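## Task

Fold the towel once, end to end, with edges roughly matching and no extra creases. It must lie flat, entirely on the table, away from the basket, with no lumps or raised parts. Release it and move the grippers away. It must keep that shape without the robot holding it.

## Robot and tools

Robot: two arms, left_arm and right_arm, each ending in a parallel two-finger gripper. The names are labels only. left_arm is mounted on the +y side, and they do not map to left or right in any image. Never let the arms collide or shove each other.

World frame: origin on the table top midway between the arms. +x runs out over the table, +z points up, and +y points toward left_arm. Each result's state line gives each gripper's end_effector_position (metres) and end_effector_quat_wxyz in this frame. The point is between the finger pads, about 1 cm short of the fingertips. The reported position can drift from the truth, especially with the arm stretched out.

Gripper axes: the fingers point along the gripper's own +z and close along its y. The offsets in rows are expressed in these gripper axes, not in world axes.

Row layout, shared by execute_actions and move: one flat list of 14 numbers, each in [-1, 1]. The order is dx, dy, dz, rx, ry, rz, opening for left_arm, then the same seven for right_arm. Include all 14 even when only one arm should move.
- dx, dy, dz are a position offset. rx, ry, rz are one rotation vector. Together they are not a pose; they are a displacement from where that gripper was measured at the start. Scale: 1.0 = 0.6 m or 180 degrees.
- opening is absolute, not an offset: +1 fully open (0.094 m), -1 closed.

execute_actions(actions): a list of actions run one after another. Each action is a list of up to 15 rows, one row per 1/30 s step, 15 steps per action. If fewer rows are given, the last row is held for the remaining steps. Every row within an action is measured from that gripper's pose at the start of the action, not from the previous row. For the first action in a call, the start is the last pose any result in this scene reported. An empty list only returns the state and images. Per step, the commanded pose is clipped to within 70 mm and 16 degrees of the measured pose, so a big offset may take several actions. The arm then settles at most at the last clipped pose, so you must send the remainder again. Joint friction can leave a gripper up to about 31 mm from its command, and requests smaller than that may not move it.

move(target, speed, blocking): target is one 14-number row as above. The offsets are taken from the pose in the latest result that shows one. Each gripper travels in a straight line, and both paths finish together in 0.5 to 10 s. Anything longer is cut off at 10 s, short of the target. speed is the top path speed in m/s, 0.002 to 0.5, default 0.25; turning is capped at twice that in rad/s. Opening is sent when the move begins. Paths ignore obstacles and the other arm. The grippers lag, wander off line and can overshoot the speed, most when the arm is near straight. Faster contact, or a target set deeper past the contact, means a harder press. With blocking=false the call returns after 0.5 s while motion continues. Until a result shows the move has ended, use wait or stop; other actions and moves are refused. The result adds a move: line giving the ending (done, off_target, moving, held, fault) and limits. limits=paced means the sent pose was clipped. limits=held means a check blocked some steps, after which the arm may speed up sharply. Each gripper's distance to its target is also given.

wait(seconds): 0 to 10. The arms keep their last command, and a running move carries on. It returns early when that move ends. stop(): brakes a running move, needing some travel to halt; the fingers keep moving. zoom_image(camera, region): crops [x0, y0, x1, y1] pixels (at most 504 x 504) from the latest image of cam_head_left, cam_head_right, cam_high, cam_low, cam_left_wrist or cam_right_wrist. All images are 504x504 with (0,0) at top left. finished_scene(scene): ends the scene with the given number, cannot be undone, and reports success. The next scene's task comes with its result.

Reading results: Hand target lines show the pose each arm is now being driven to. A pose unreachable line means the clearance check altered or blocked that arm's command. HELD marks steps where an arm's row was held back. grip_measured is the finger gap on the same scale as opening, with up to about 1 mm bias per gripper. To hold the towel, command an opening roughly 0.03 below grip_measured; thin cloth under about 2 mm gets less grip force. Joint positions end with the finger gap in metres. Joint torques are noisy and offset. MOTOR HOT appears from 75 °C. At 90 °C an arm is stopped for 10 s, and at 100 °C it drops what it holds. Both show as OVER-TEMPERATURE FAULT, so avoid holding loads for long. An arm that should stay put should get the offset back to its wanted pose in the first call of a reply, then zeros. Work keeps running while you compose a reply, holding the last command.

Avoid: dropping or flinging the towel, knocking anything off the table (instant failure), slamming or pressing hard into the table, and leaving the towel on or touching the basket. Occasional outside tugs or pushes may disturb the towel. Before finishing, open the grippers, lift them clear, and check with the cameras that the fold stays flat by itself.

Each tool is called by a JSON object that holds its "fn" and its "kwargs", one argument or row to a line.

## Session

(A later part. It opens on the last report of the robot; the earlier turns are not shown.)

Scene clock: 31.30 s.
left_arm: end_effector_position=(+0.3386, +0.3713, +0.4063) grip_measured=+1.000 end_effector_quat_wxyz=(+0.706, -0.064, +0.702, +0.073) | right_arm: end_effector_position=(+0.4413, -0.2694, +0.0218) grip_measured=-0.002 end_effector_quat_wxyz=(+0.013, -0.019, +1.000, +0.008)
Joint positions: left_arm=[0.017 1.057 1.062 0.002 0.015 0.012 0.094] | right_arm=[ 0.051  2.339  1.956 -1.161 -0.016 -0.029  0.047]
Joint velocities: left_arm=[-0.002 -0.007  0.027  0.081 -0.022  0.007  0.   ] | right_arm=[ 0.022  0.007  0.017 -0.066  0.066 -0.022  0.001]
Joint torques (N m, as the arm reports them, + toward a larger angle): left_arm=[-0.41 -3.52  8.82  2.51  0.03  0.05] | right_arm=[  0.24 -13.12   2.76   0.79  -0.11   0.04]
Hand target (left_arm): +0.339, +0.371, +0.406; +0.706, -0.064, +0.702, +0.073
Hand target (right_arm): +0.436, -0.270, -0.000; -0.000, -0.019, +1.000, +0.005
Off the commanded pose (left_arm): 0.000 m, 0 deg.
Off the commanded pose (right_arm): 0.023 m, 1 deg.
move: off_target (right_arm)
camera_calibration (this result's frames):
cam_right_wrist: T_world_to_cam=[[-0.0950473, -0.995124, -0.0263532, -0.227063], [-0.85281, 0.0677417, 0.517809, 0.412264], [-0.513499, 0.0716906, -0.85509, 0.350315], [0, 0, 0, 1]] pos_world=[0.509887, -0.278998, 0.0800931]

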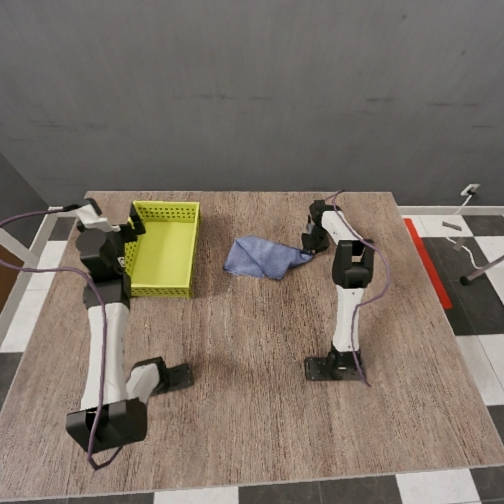

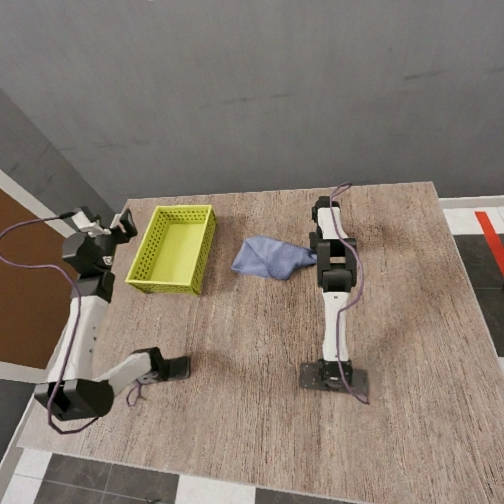

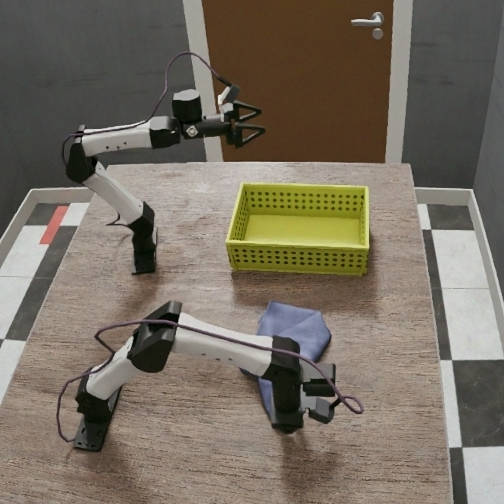

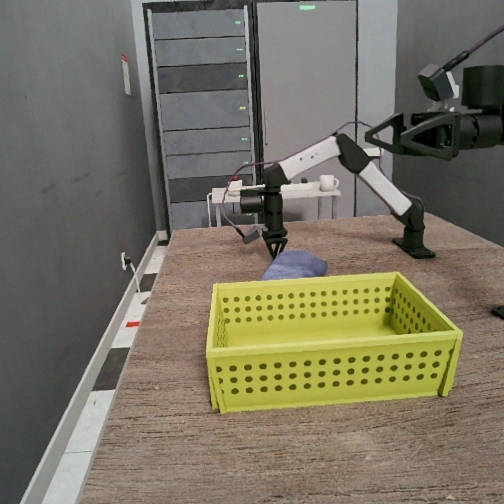

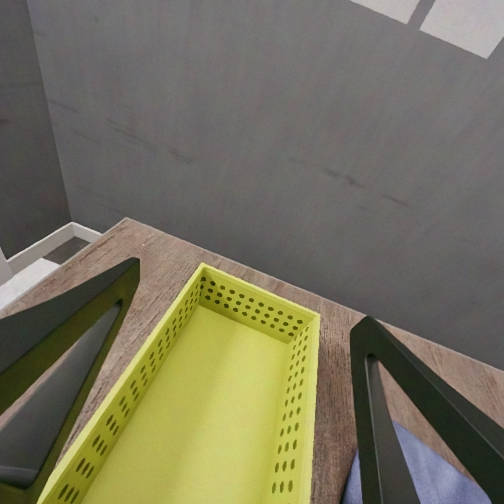

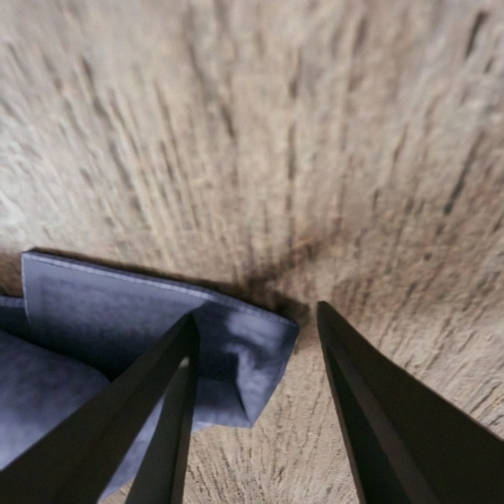

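Good. Lower a bit, close, lift.

{"fn": "move", "kwargs": {
  "target": [0,0,0,0,0,0,1,0.01,0,0.03,0,0,0,0],
  "speed": 0.05
}}

{"fn": "move", "kwargs": {
  "target": [0,0,0,0,0,0,1,0,0,0,0,0,0,-1]
}}

{"fn": "move", "kwargs": {
  "target": [0,0,0,0,0,0,1,0,0.05,-0.25,0,0,0,-1],
  "speed": 0.15
}}

Scene clock: 33.47 s.
left_arm: end_effector_position=(+0.3386, +0.3713, +0.4063) grip_measured=+1.000 end_effector_quat_wxyz=(+0.706, -0.064, +0.702, +0.073) | right_arm: end_effector_position=(+0.4410, -0.2693, +0.0217) grip_measured=-0.002 end_effector_quat_wxyz=(+0.024, -0.019, +1.000, +0.008)
Joint positions: left_arm=[0.017 1.057 1.062 0.002 0.015 0.012 0.094] | right_arm=[ 0.051  2.314  1.912 -1.121 -0.017 -0.029  0.047]
Joint velocities: left_arm=[ 0.002  0.002 -0.002  0.051 -0.007  0.037  0.   ] | right_arm=[-0.002 -0.007 -0.027 -0.037 -0.037  0.022 -0.   ]
Joint torques (N m, as the arm reports them, + toward a larger angle): left_arm=[-0.42 -3.52  8.82  2.5   0.04  0.05] | right_arm=[  0.16 -13.97   2.94   0.76  -0.14   0.02]
Hand target (left_arm): +0.339, +0.371, +0.406; +0.706, -0.064, +0.702, +0.073
Hand target (right_arm): +0.435, -0.269, +0.004; +0.013, -0.019, +1.000, +0.008
Off the commanded pose (left_arm): 0.000 m, 0 deg.
Off the commanded pose (right_arm): 0.019 m, 1 deg.
move: off_target (right_arm)
camera_calibration (this result's frames):
cam_right_wrist: T_world_to_cam=[[-0.0944357, -0.9951, -0.0292727, -0.22717], [-0.863485, 0.0672407, 0.499872, 0.416965], [-0.495455, 0.0724823, -0.865604, 0.342553], [0, 0, 0, 1]] pos_world=[0.50831, -0.278923, 0.081436]

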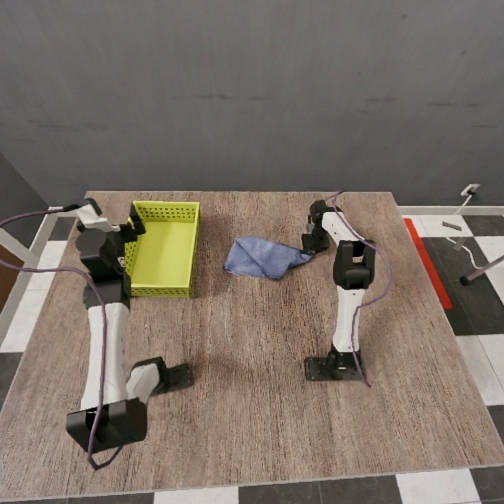

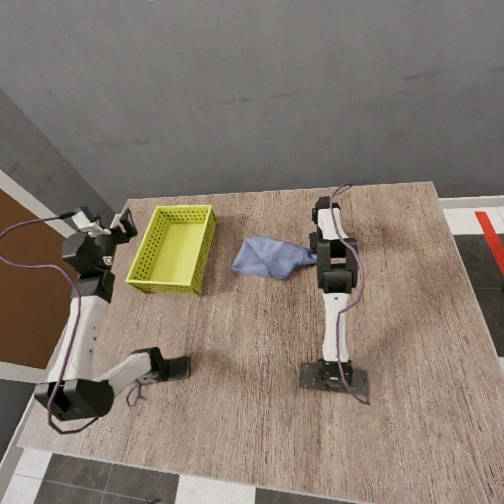

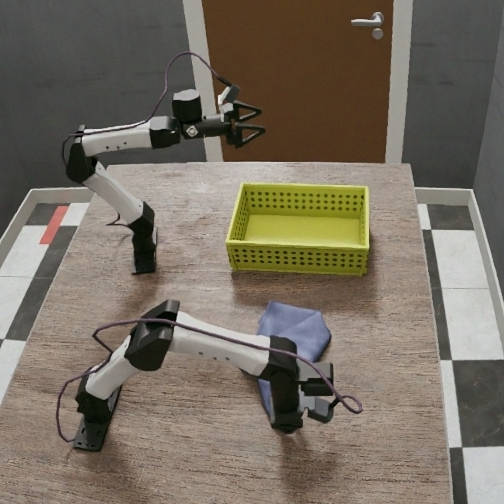

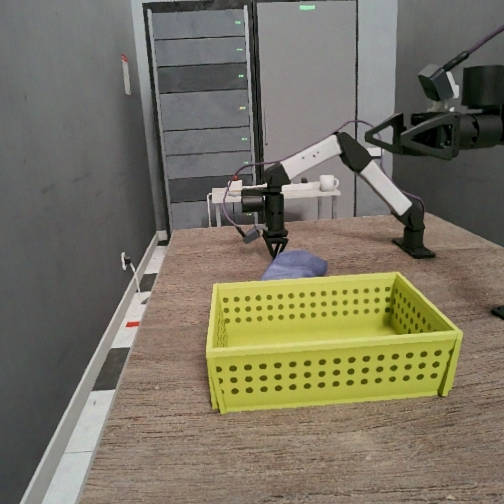

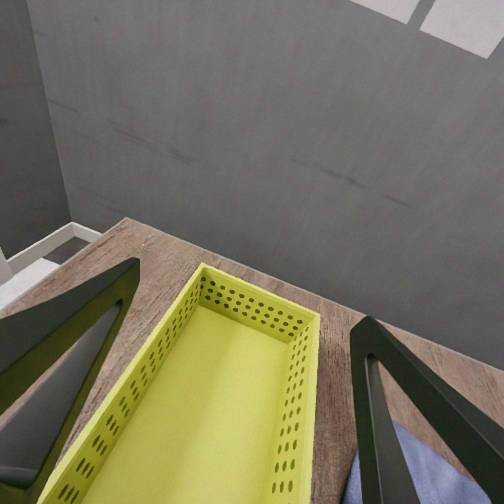

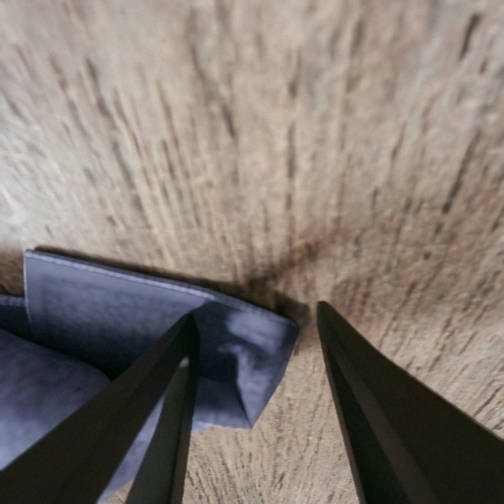

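Scene clock: 33.97 s.
left_arm: end_effector_position=(+0.3386, +0.3713, +0.4063) grip_measured=+1.000 end_effector_quat_wxyz=(+0.706, -0.064, +0.702, +0.073) | right_arm: end_effector_position=(+0.4418, -0.2688, +0.0229) grip_measured=-0.978 end_effector_quat_wxyz=(+0.026, -0.019, +0.999, +0.009)
Joint positions: left_arm=[0.017 1.057 1.062 0.002 0.015 0.012 0.094] | right_arm=[ 0.051  2.311  1.912 -1.119 -0.018 -0.029  0.001]
Joint velocities: left_arm=[ 0.012 -0.007  0.007 -0.007 -0.051 -0.022  0.   ] | right_arm=[ 0.007  0.002 -0.007 -0.051  0.051 -0.051  0.001]
Joint torques (N m, as the arm reports them, + toward a larger angle): left_arm=[-0.42 -3.52  8.84  2.5   0.04  0.05] | right_arm=[  0.13 -15.13   5.96   0.44  -0.12   0.01]
Hand target (left_arm): +0.339, +0.371, +0.406; +0.706, -0.064, +0.702, +0.073
Hand target (right_arm): +0.441, -0.269, +0.022; +0.024, -0.019, +0.999, +0.008
Off the commanded pose (left_arm): 0.000 m, 0 deg.
Off the commanded pose (right_arm): 0.002 m, 0 deg.
move: done
camera_calibration (this result's frames):
cam_right_wrist: T_world_to_cam=[[-0.0938303, -0.995096, -0.0312967, -0.226837], [-0.865978, 0.0660651, 0.4957, 0.417904], [-0.491201, 0.0736139, -0.86793, 0.34244], [0, 0, 0, 1]] pos_world=[0.508819, -0.278541, 0.0829601]

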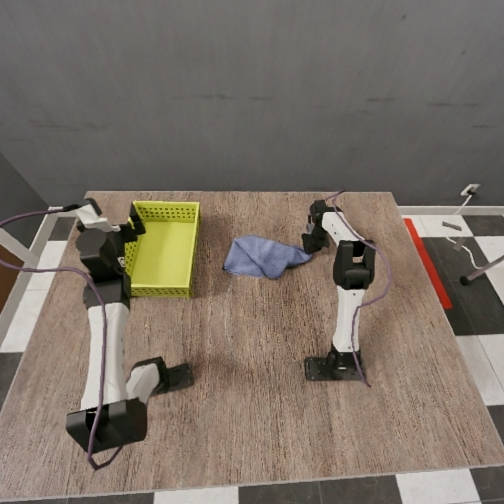

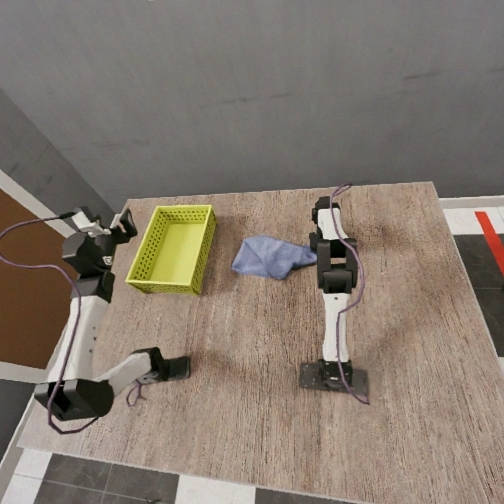

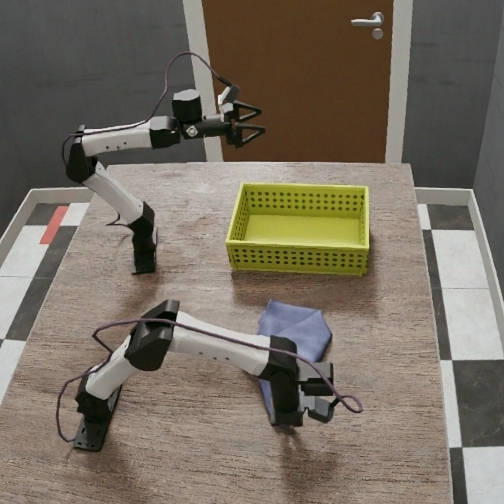

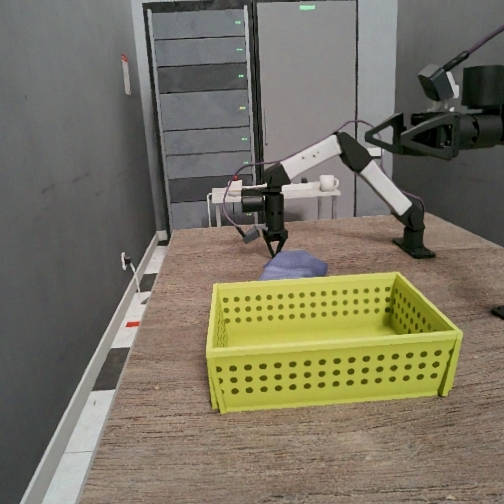

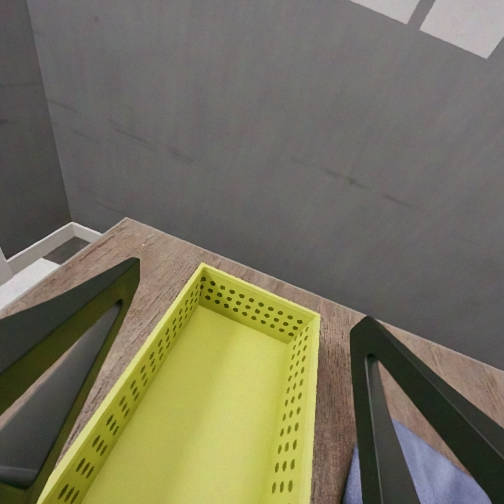

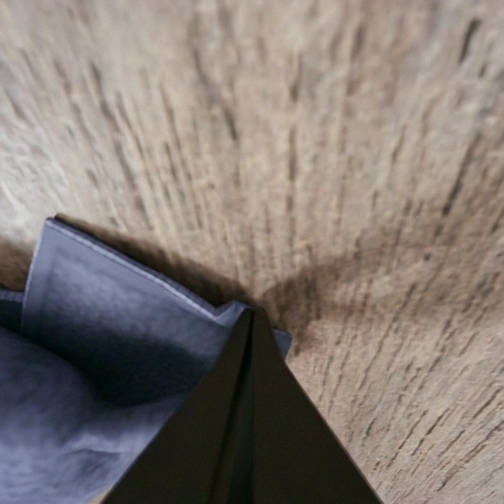

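Scene clock: 35.43 s.
left_arm: end_effector_position=(+0.3386, +0.3713, +0.4063) grip_measured=+1.000 end_effector_quat_wxyz=(+0.706, -0.064, +0.702, +0.073) | right_arm: end_effector_position=(+0.4327, -0.2449, +0.1571) grip_measured=-0.988 end_effector_quat_wxyz=(+0.055, -0.018, +0.998, +0.012)
Joint positions: left_arm=[0.017 1.057 1.062 0.002 0.015 0.012 0.094] | right_arm=[ 0.104  2.256  2.353 -1.558 -0.018  0.027  0.001]
Joint velocities: left_arm=[ 0.002  0.007 -0.022 -0.022  0.022 -0.051  0.   ] | right_arm=[-0.012 -0.007 -0.017  0.037  0.022  0.007 -0.001]
Joint torques (N m, as the arm reports them, + toward a larger angle): left_arm=[-0.41 -3.52  8.83  2.5   0.03  0.05] | right_arm=[  0.97 -16.73   7.53   0.45  -0.13   0.08]
Hand target (left_arm): +0.339, +0.371, +0.406; +0.706, -0.064, +0.702, +0.073
Hand target (right_arm): +0.432, -0.241, +0.173; +0.071, -0.019, +0.997, +0.012
Off the commanded pose (left_arm): 0.000 m, 0 deg.
Off the commanded pose (right_arm): 0.016 m, 3 deg.
joint sent to its limit (right arm) — the command would take joint 4 (wrist pitch) past its lower limit, so that joint was sent only as far as its limit.
move: off_target (right_arm)
camera_calibration (this result's frames):
cam_right_wrist: T_world_to_cam=[[-0.0942195, -0.994619, -0.0430824, -0.197592], [-0.892377, 0.0651913, 0.446558, 0.360899], [-0.441346, 0.0805202, -0.893717, 0.436858], [0, 0, 0, 1]] pos_world=[0.496247, -0.255232, 0.220752]

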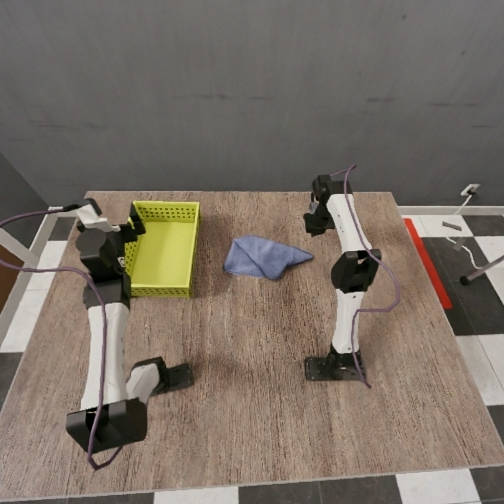

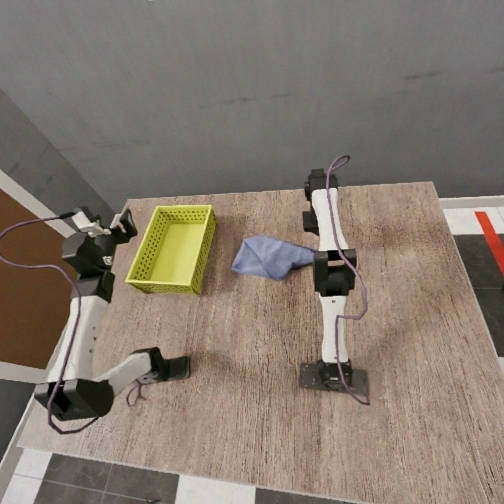

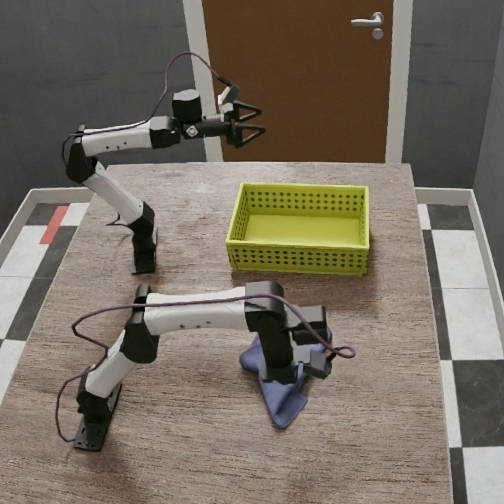

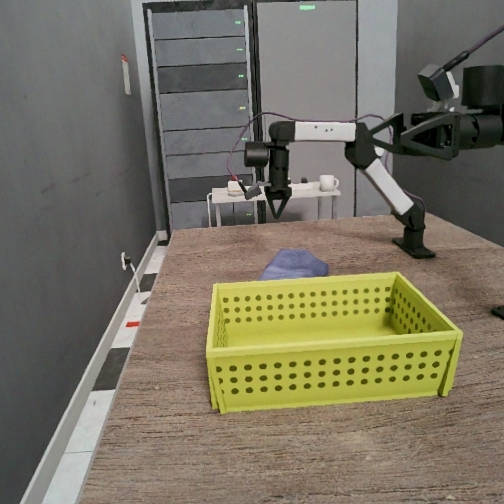

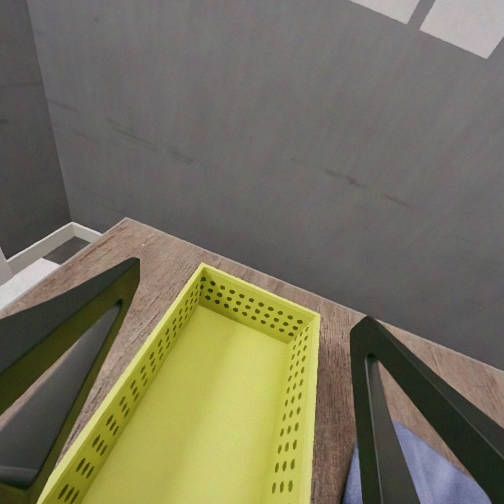

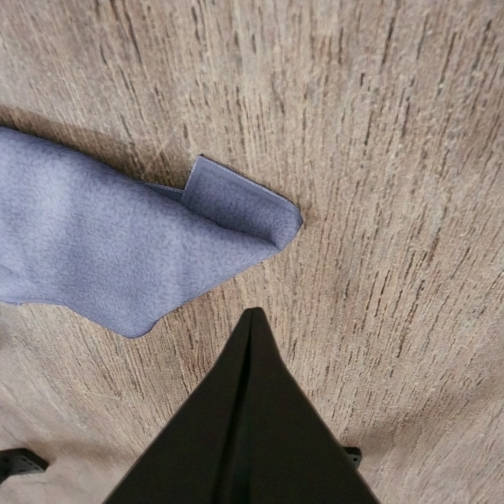

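{"fn": "move", "kwargs": {
  "target": [0,0,0,0,0,0,1,0.01,-0.025,0.18,0,0.02,0,0.3],
  "speed": 0.15
}}

{"fn": "move", "kwargs": {
  "target": [0,0,0,0,0,0,1,0.01,0,0.085,0,0,0,0.3],
  "speed": 0.06
}}

{"fn": "move", "kwargs": {
  "target": [0,0,0,0,0,0,1,0,0,0.02,0,0,0,-1],
  "speed": 0.03
}}

{"fn": "move", "kwargs": {
  "target": [0,0,0,0,0,0,1,0,0.05,-0.22,0,0,0,-1],
  "speed": 0.1
}}

Scene clock: 39.00 s.
left_arm: end_effector_position=(+0.3386, +0.3713, +0.4063) grip_measured=+1.000 end_effector_quat_wxyz=(+0.706, -0.064, +0.702, +0.073) | right_arm: end_effector_position=(+0.4386, -0.2537, +0.0564) grip_measured=+0.298 end_effector_quat_wxyz=(+0.025, -0.020, +0.999, +0.010)
Joint positions: left_arm=[0.017 1.057 1.062 0.002 0.015 0.012 0.094] | right_arm=[ 0.084  2.284  2.    -1.235 -0.018  0.003  0.061]
Joint velocities: left_arm=[-0.007  0.012  0.007 -0.051  0.051  0.037  0.   ] | right_arm=[-0.007  0.002 -0.012  0.037  0.11  -0.051 -0.   ]
Joint torques (N m, as the arm reports them, + toward a larger angle): left_arm=[-0.4  -3.53  8.83  2.5   0.03  0.05] | right_arm=[ -0.66 -14.3    4.96   0.61  -0.16  -0.06]
Hand target (left_arm): +0.339, +0.371, +0.406; +0.706, -0.064, +0.702, +0.073
Hand target (right_arm): +0.439, -0.258, +0.049; +0.023, -0.018, +1.000, +0.011
Off the commanded pose (left_arm): 0.000 m, 0 deg.
Off the commanded pose (right_arm): 0.008 m, 0 deg.
move: done
camera_calibration (this result's frames):
cam_right_wrist: T_world_to_cam=[[-0.0927122, -0.995156, -0.0326941, -0.211443], [-0.864986, 0.0642351, 0.497668, 0.396537], [-0.493157, 0.0744198, -0.866751, 0.369796], [0, 0, 0, 1]] pos_world=[0.505763, -0.26341, 0.116264]

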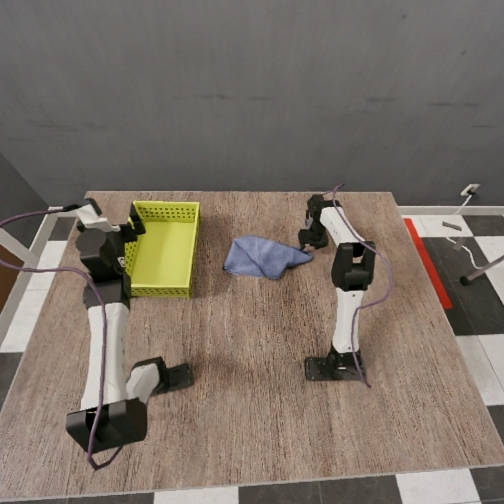

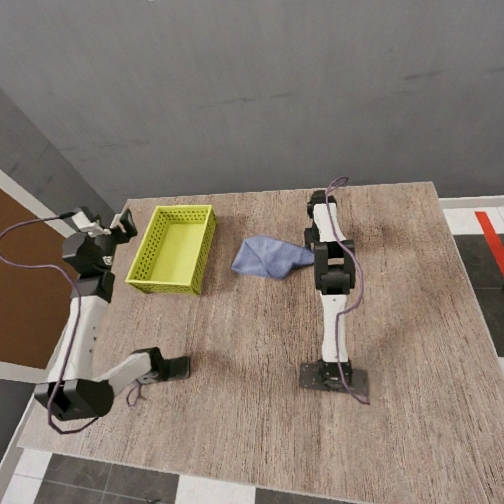

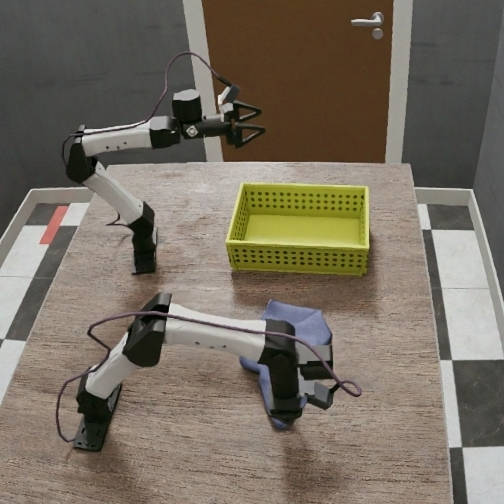

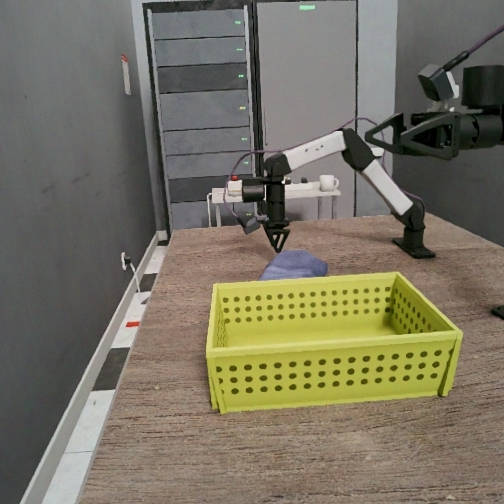

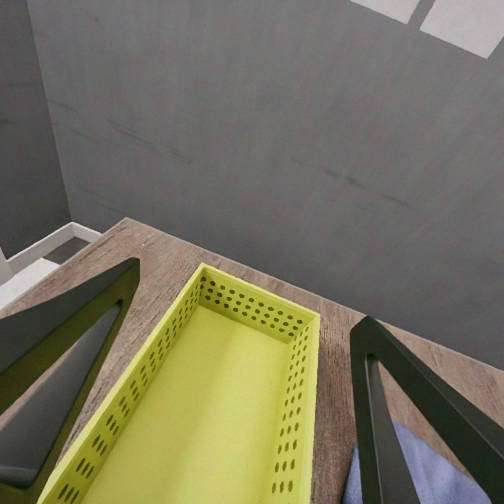

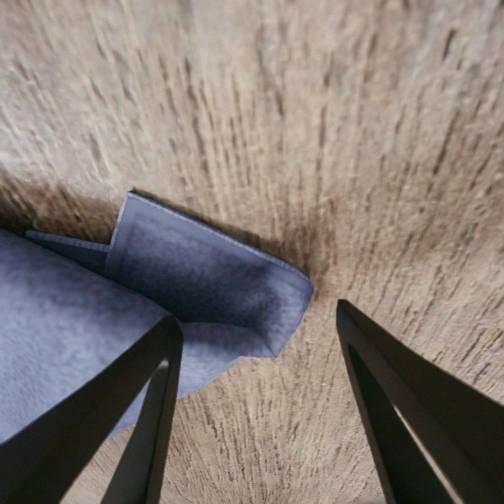

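Scene clock: 40.13 s.
left_arm: end_effector_position=(+0.3386, +0.3713, +0.4063) grip_measured=+1.000 end_effector_quat_wxyz=(+0.706, -0.064, +0.702, +0.073) | right_arm: end_effector_position=(+0.4422, -0.2534, +0.0222) grip_measured=+0.298 end_effector_quat_wxyz=(+0.041, -0.020, +0.999, +0.010)
Joint positions: left_arm=[0.017 1.057 1.062 0.002 0.015 0.012 0.094] | right_arm=[ 0.084  2.284  1.862 -1.066 -0.019  0.003  0.061]
Joint velocities: left_arm=[-0.007  0.007 -0.002  0.022 -0.051 -0.081  0.   ] | right_arm=[-0.007 -0.007 -0.002  0.007 -0.051 -0.037  0.001]
Joint torques (N m, as the arm reports them, + toward a larger angle): left_arm=[-0.4  -3.52  8.82  2.5   0.03  0.05] | right_arm=[  0.26 -13.61   3.63   0.7   -0.14   0.03]
Hand target (left_arm): +0.339, +0.371, +0.406; +0.706, -0.064, +0.702, +0.073
Hand target (right_arm): +0.435, -0.253, +0.006; +0.025, -0.020, +0.999, +0.010
Off the commanded pose (left_arm): 0.000 m, 0 deg.
Off the commanded pose (right_arm): 0.018 m, 2 deg.
move: off_target (right_arm)
camera_calibration (this result's frames):
cam_right_wrist: T_world_to_cam=[[-0.091578, -0.995089, -0.0375807, -0.212318], [-0.879925, 0.0631958, 0.47089, 0.423597], [-0.466202, 0.0761913, -0.881391, 0.330801], [0, 0, 0, 1]] pos_world=[0.50751, -0.263249, 0.084118]

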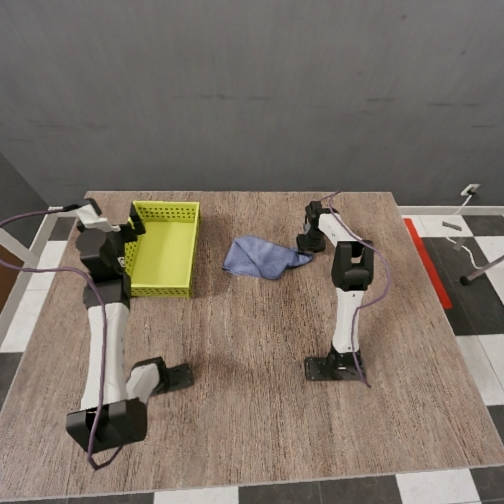

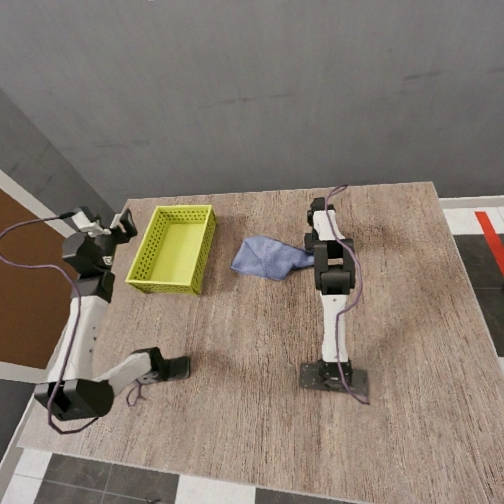

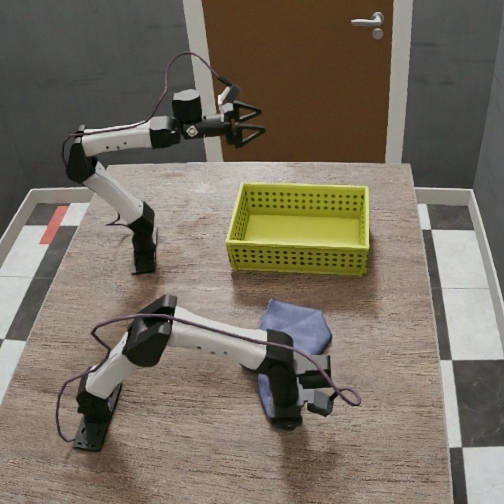

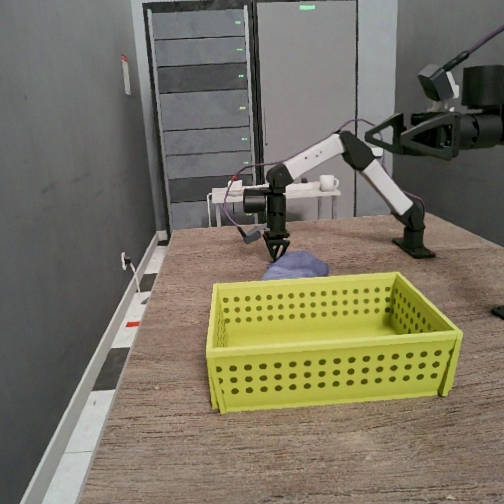

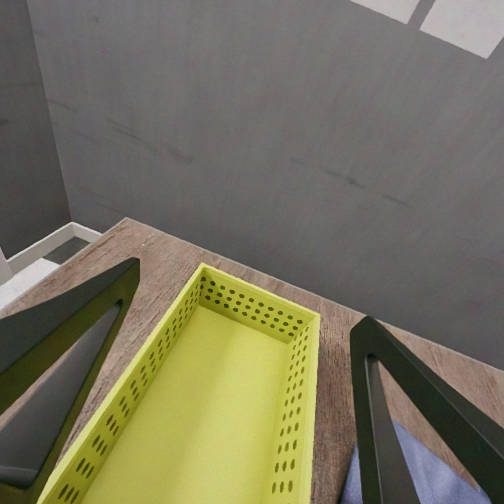

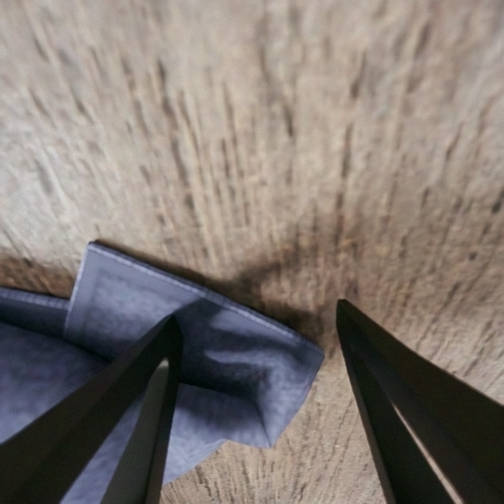

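Scene clock: 40.87 s.
left_arm: end_effector_position=(+0.3386, +0.3713, +0.4063) grip_measured=+1.000 end_effector_quat_wxyz=(+0.706, -0.064, +0.702, +0.073) | right_arm: end_effector_position=(+0.4466, -0.2526, +0.0227) grip_measured=-0.988 end_effector_quat_wxyz=(+0.050, -0.020, +0.998, +0.012)
Joint positions: left_arm=[0.017 1.057 1.062 0.002 0.015 0.012 0.094] | right_arm=[ 0.084  2.284  1.862 -1.048 -0.023  0.003  0.001]
Joint velocities: left_arm=[ 0.002  0.002  0.017 -0.037  0.037 -0.037  0.   ] | right_arm=[ 0.002 -0.017 -0.027  0.081  0.066  0.007 -0.   ]
Joint torques (N m, as the arm reports them, + toward a larger angle): left_arm=[-0.41 -3.53  8.85  2.5   0.04  0.05] | right_arm=[  0.2  -13.97   4.53   0.69  -0.11   0.  ]
Hand target (left_arm): +0.339, +0.371, +0.406; +0.706, -0.064, +0.702, +0.073
Hand target (right_arm): +0.443, -0.253, +0.010; +0.041, -0.020, +0.999, +0.010
Off the commanded pose (left_arm): 0.000 m, 0 deg.
Off the commanded pose (right_arm): 0.013 m, 1 deg.
move: off_target (right_arm)
camera_calibration (this result's frames):
cam_right_wrist: T_world_to_cam=[[-0.0905321, -0.994948, -0.0433956, -0.21142], [-0.888349, 0.0609829, 0.455101, 0.430829], [-0.450155, 0.0797517, -0.889382, 0.327102], [0, 0, 0, 1]] pos_world=[0.510833, -0.262712, 0.0856735]

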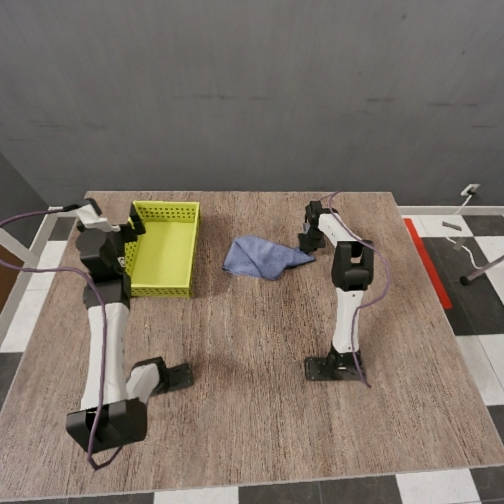

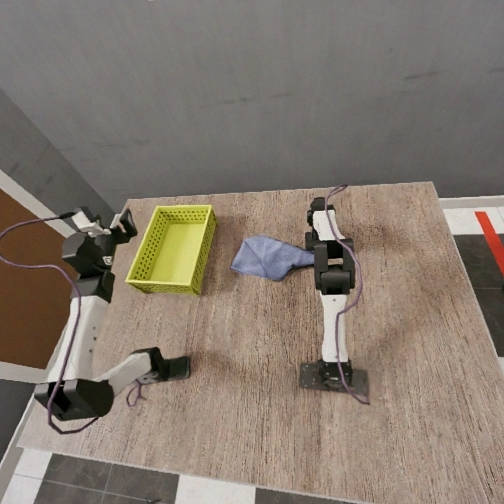

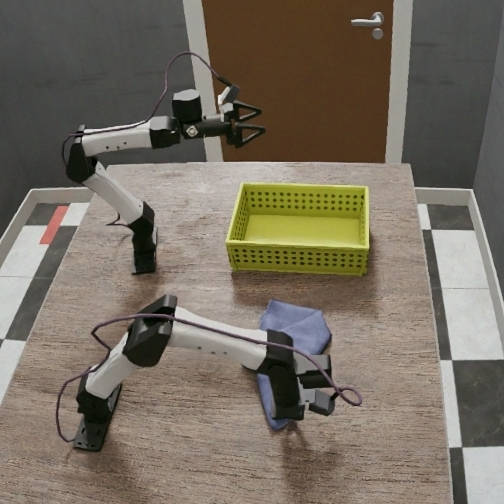

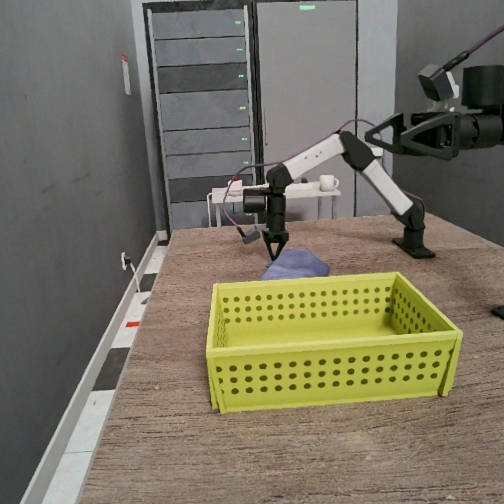

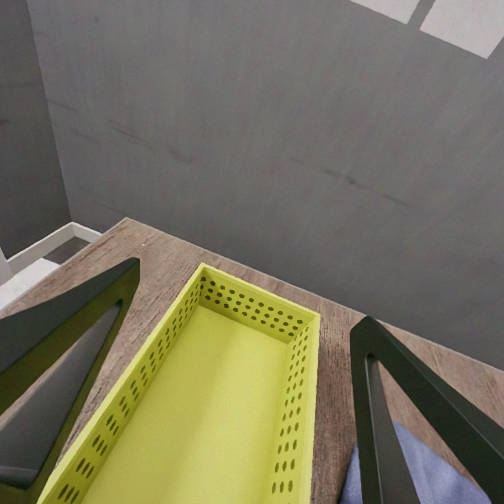

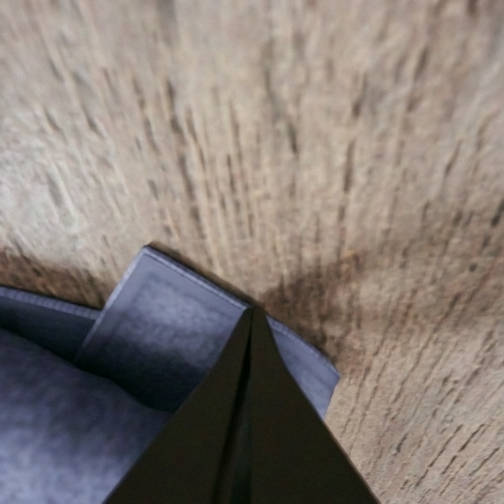

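Scene clock: 42.87 s.
left_arm: end_effector_position=(+0.3386, +0.3713, +0.4063) grip_measured=+1.000 end_effector_quat_wxyz=(+0.706, -0.064, +0.702, +0.073) | right_arm: end_effector_position=(+0.4306, -0.2293, +0.1561) grip_measured=-0.988 end_effector_quat_wxyz=(+0.053, -0.019, +0.998, +0.015)
Joint positions: left_arm=[0.017 1.057 1.062 0.002 0.015 0.012 0.094] | right_arm=[ 0.137  2.251  2.341 -1.552 -0.023  0.059  0.001]
Joint velocities: left_arm=[-0.007 -0.007 -0.017  0.007 -0.037 -0.037  0.   ] | right_arm=[-0.012 -0.002 -0.012  0.007  0.051 -0.037 -0.   ]
Joint torques (N m, as the arm reports them, + toward a larger angle): left_arm=[-0.42 -3.52  8.82  2.5   0.03  0.05] | right_arm=[  0.97 -12.74   7.56   0.43  -0.11   0.08]
Hand target (left_arm): +0.339, +0.371, +0.406; +0.706, -0.064, +0.702, +0.073
Hand target (right_arm): +0.432, -0.225, +0.155; +0.050, -0.020, +0.998, +0.013
Off the commanded pose (left_arm): 0.000 m, 0 deg.
Off the commanded pose (right_arm): 0.004 m, 1 deg.
move: done
camera_calibration (this result's frames):
cam_right_wrist: T_world_to_cam=[[-0.0925579, -0.994438, -0.0502582, -0.181869], [-0.891247, 0.060236, 0.4495, 0.356408], [-0.443972, 0.0863973, -0.891866, 0.435998], [0, 0, 0, 1]] pos_world=[0.494385, -0.239995, 0.219506]

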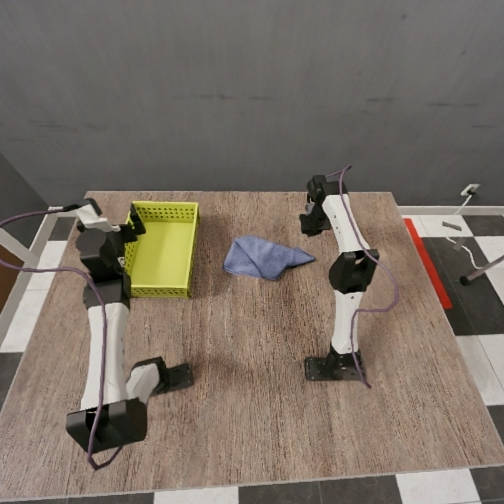

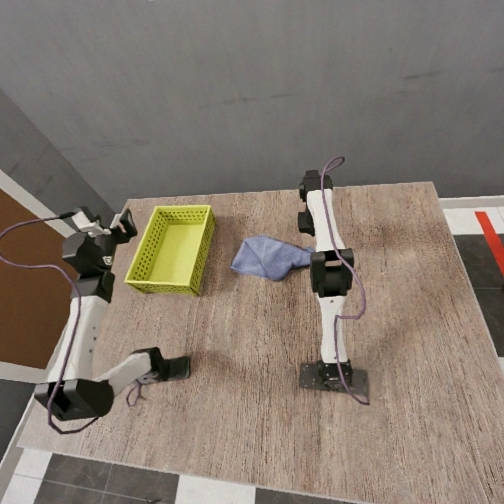

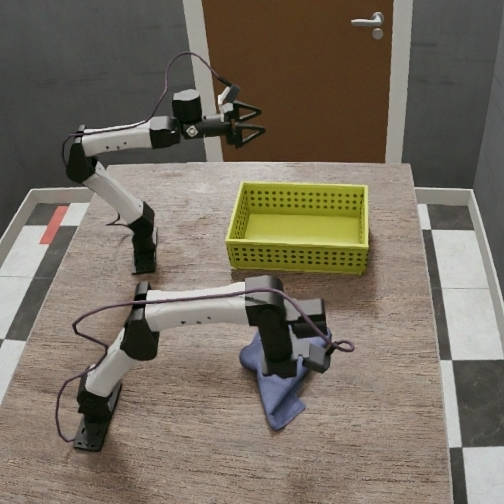

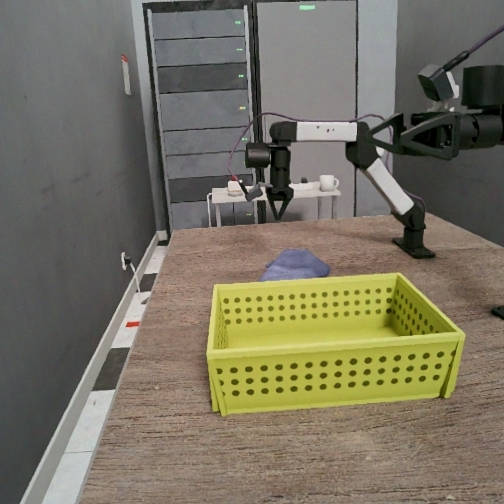

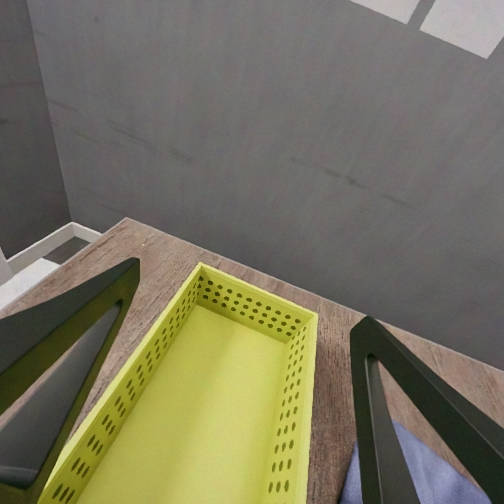

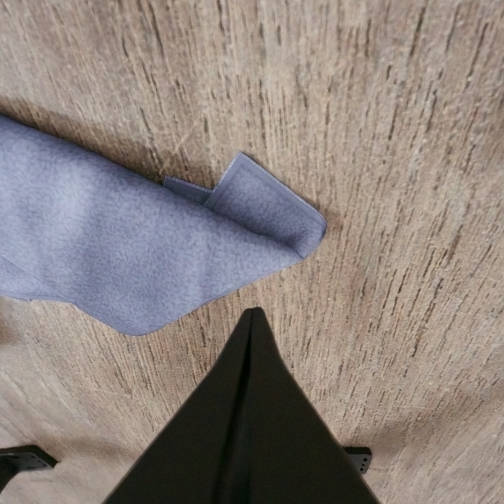

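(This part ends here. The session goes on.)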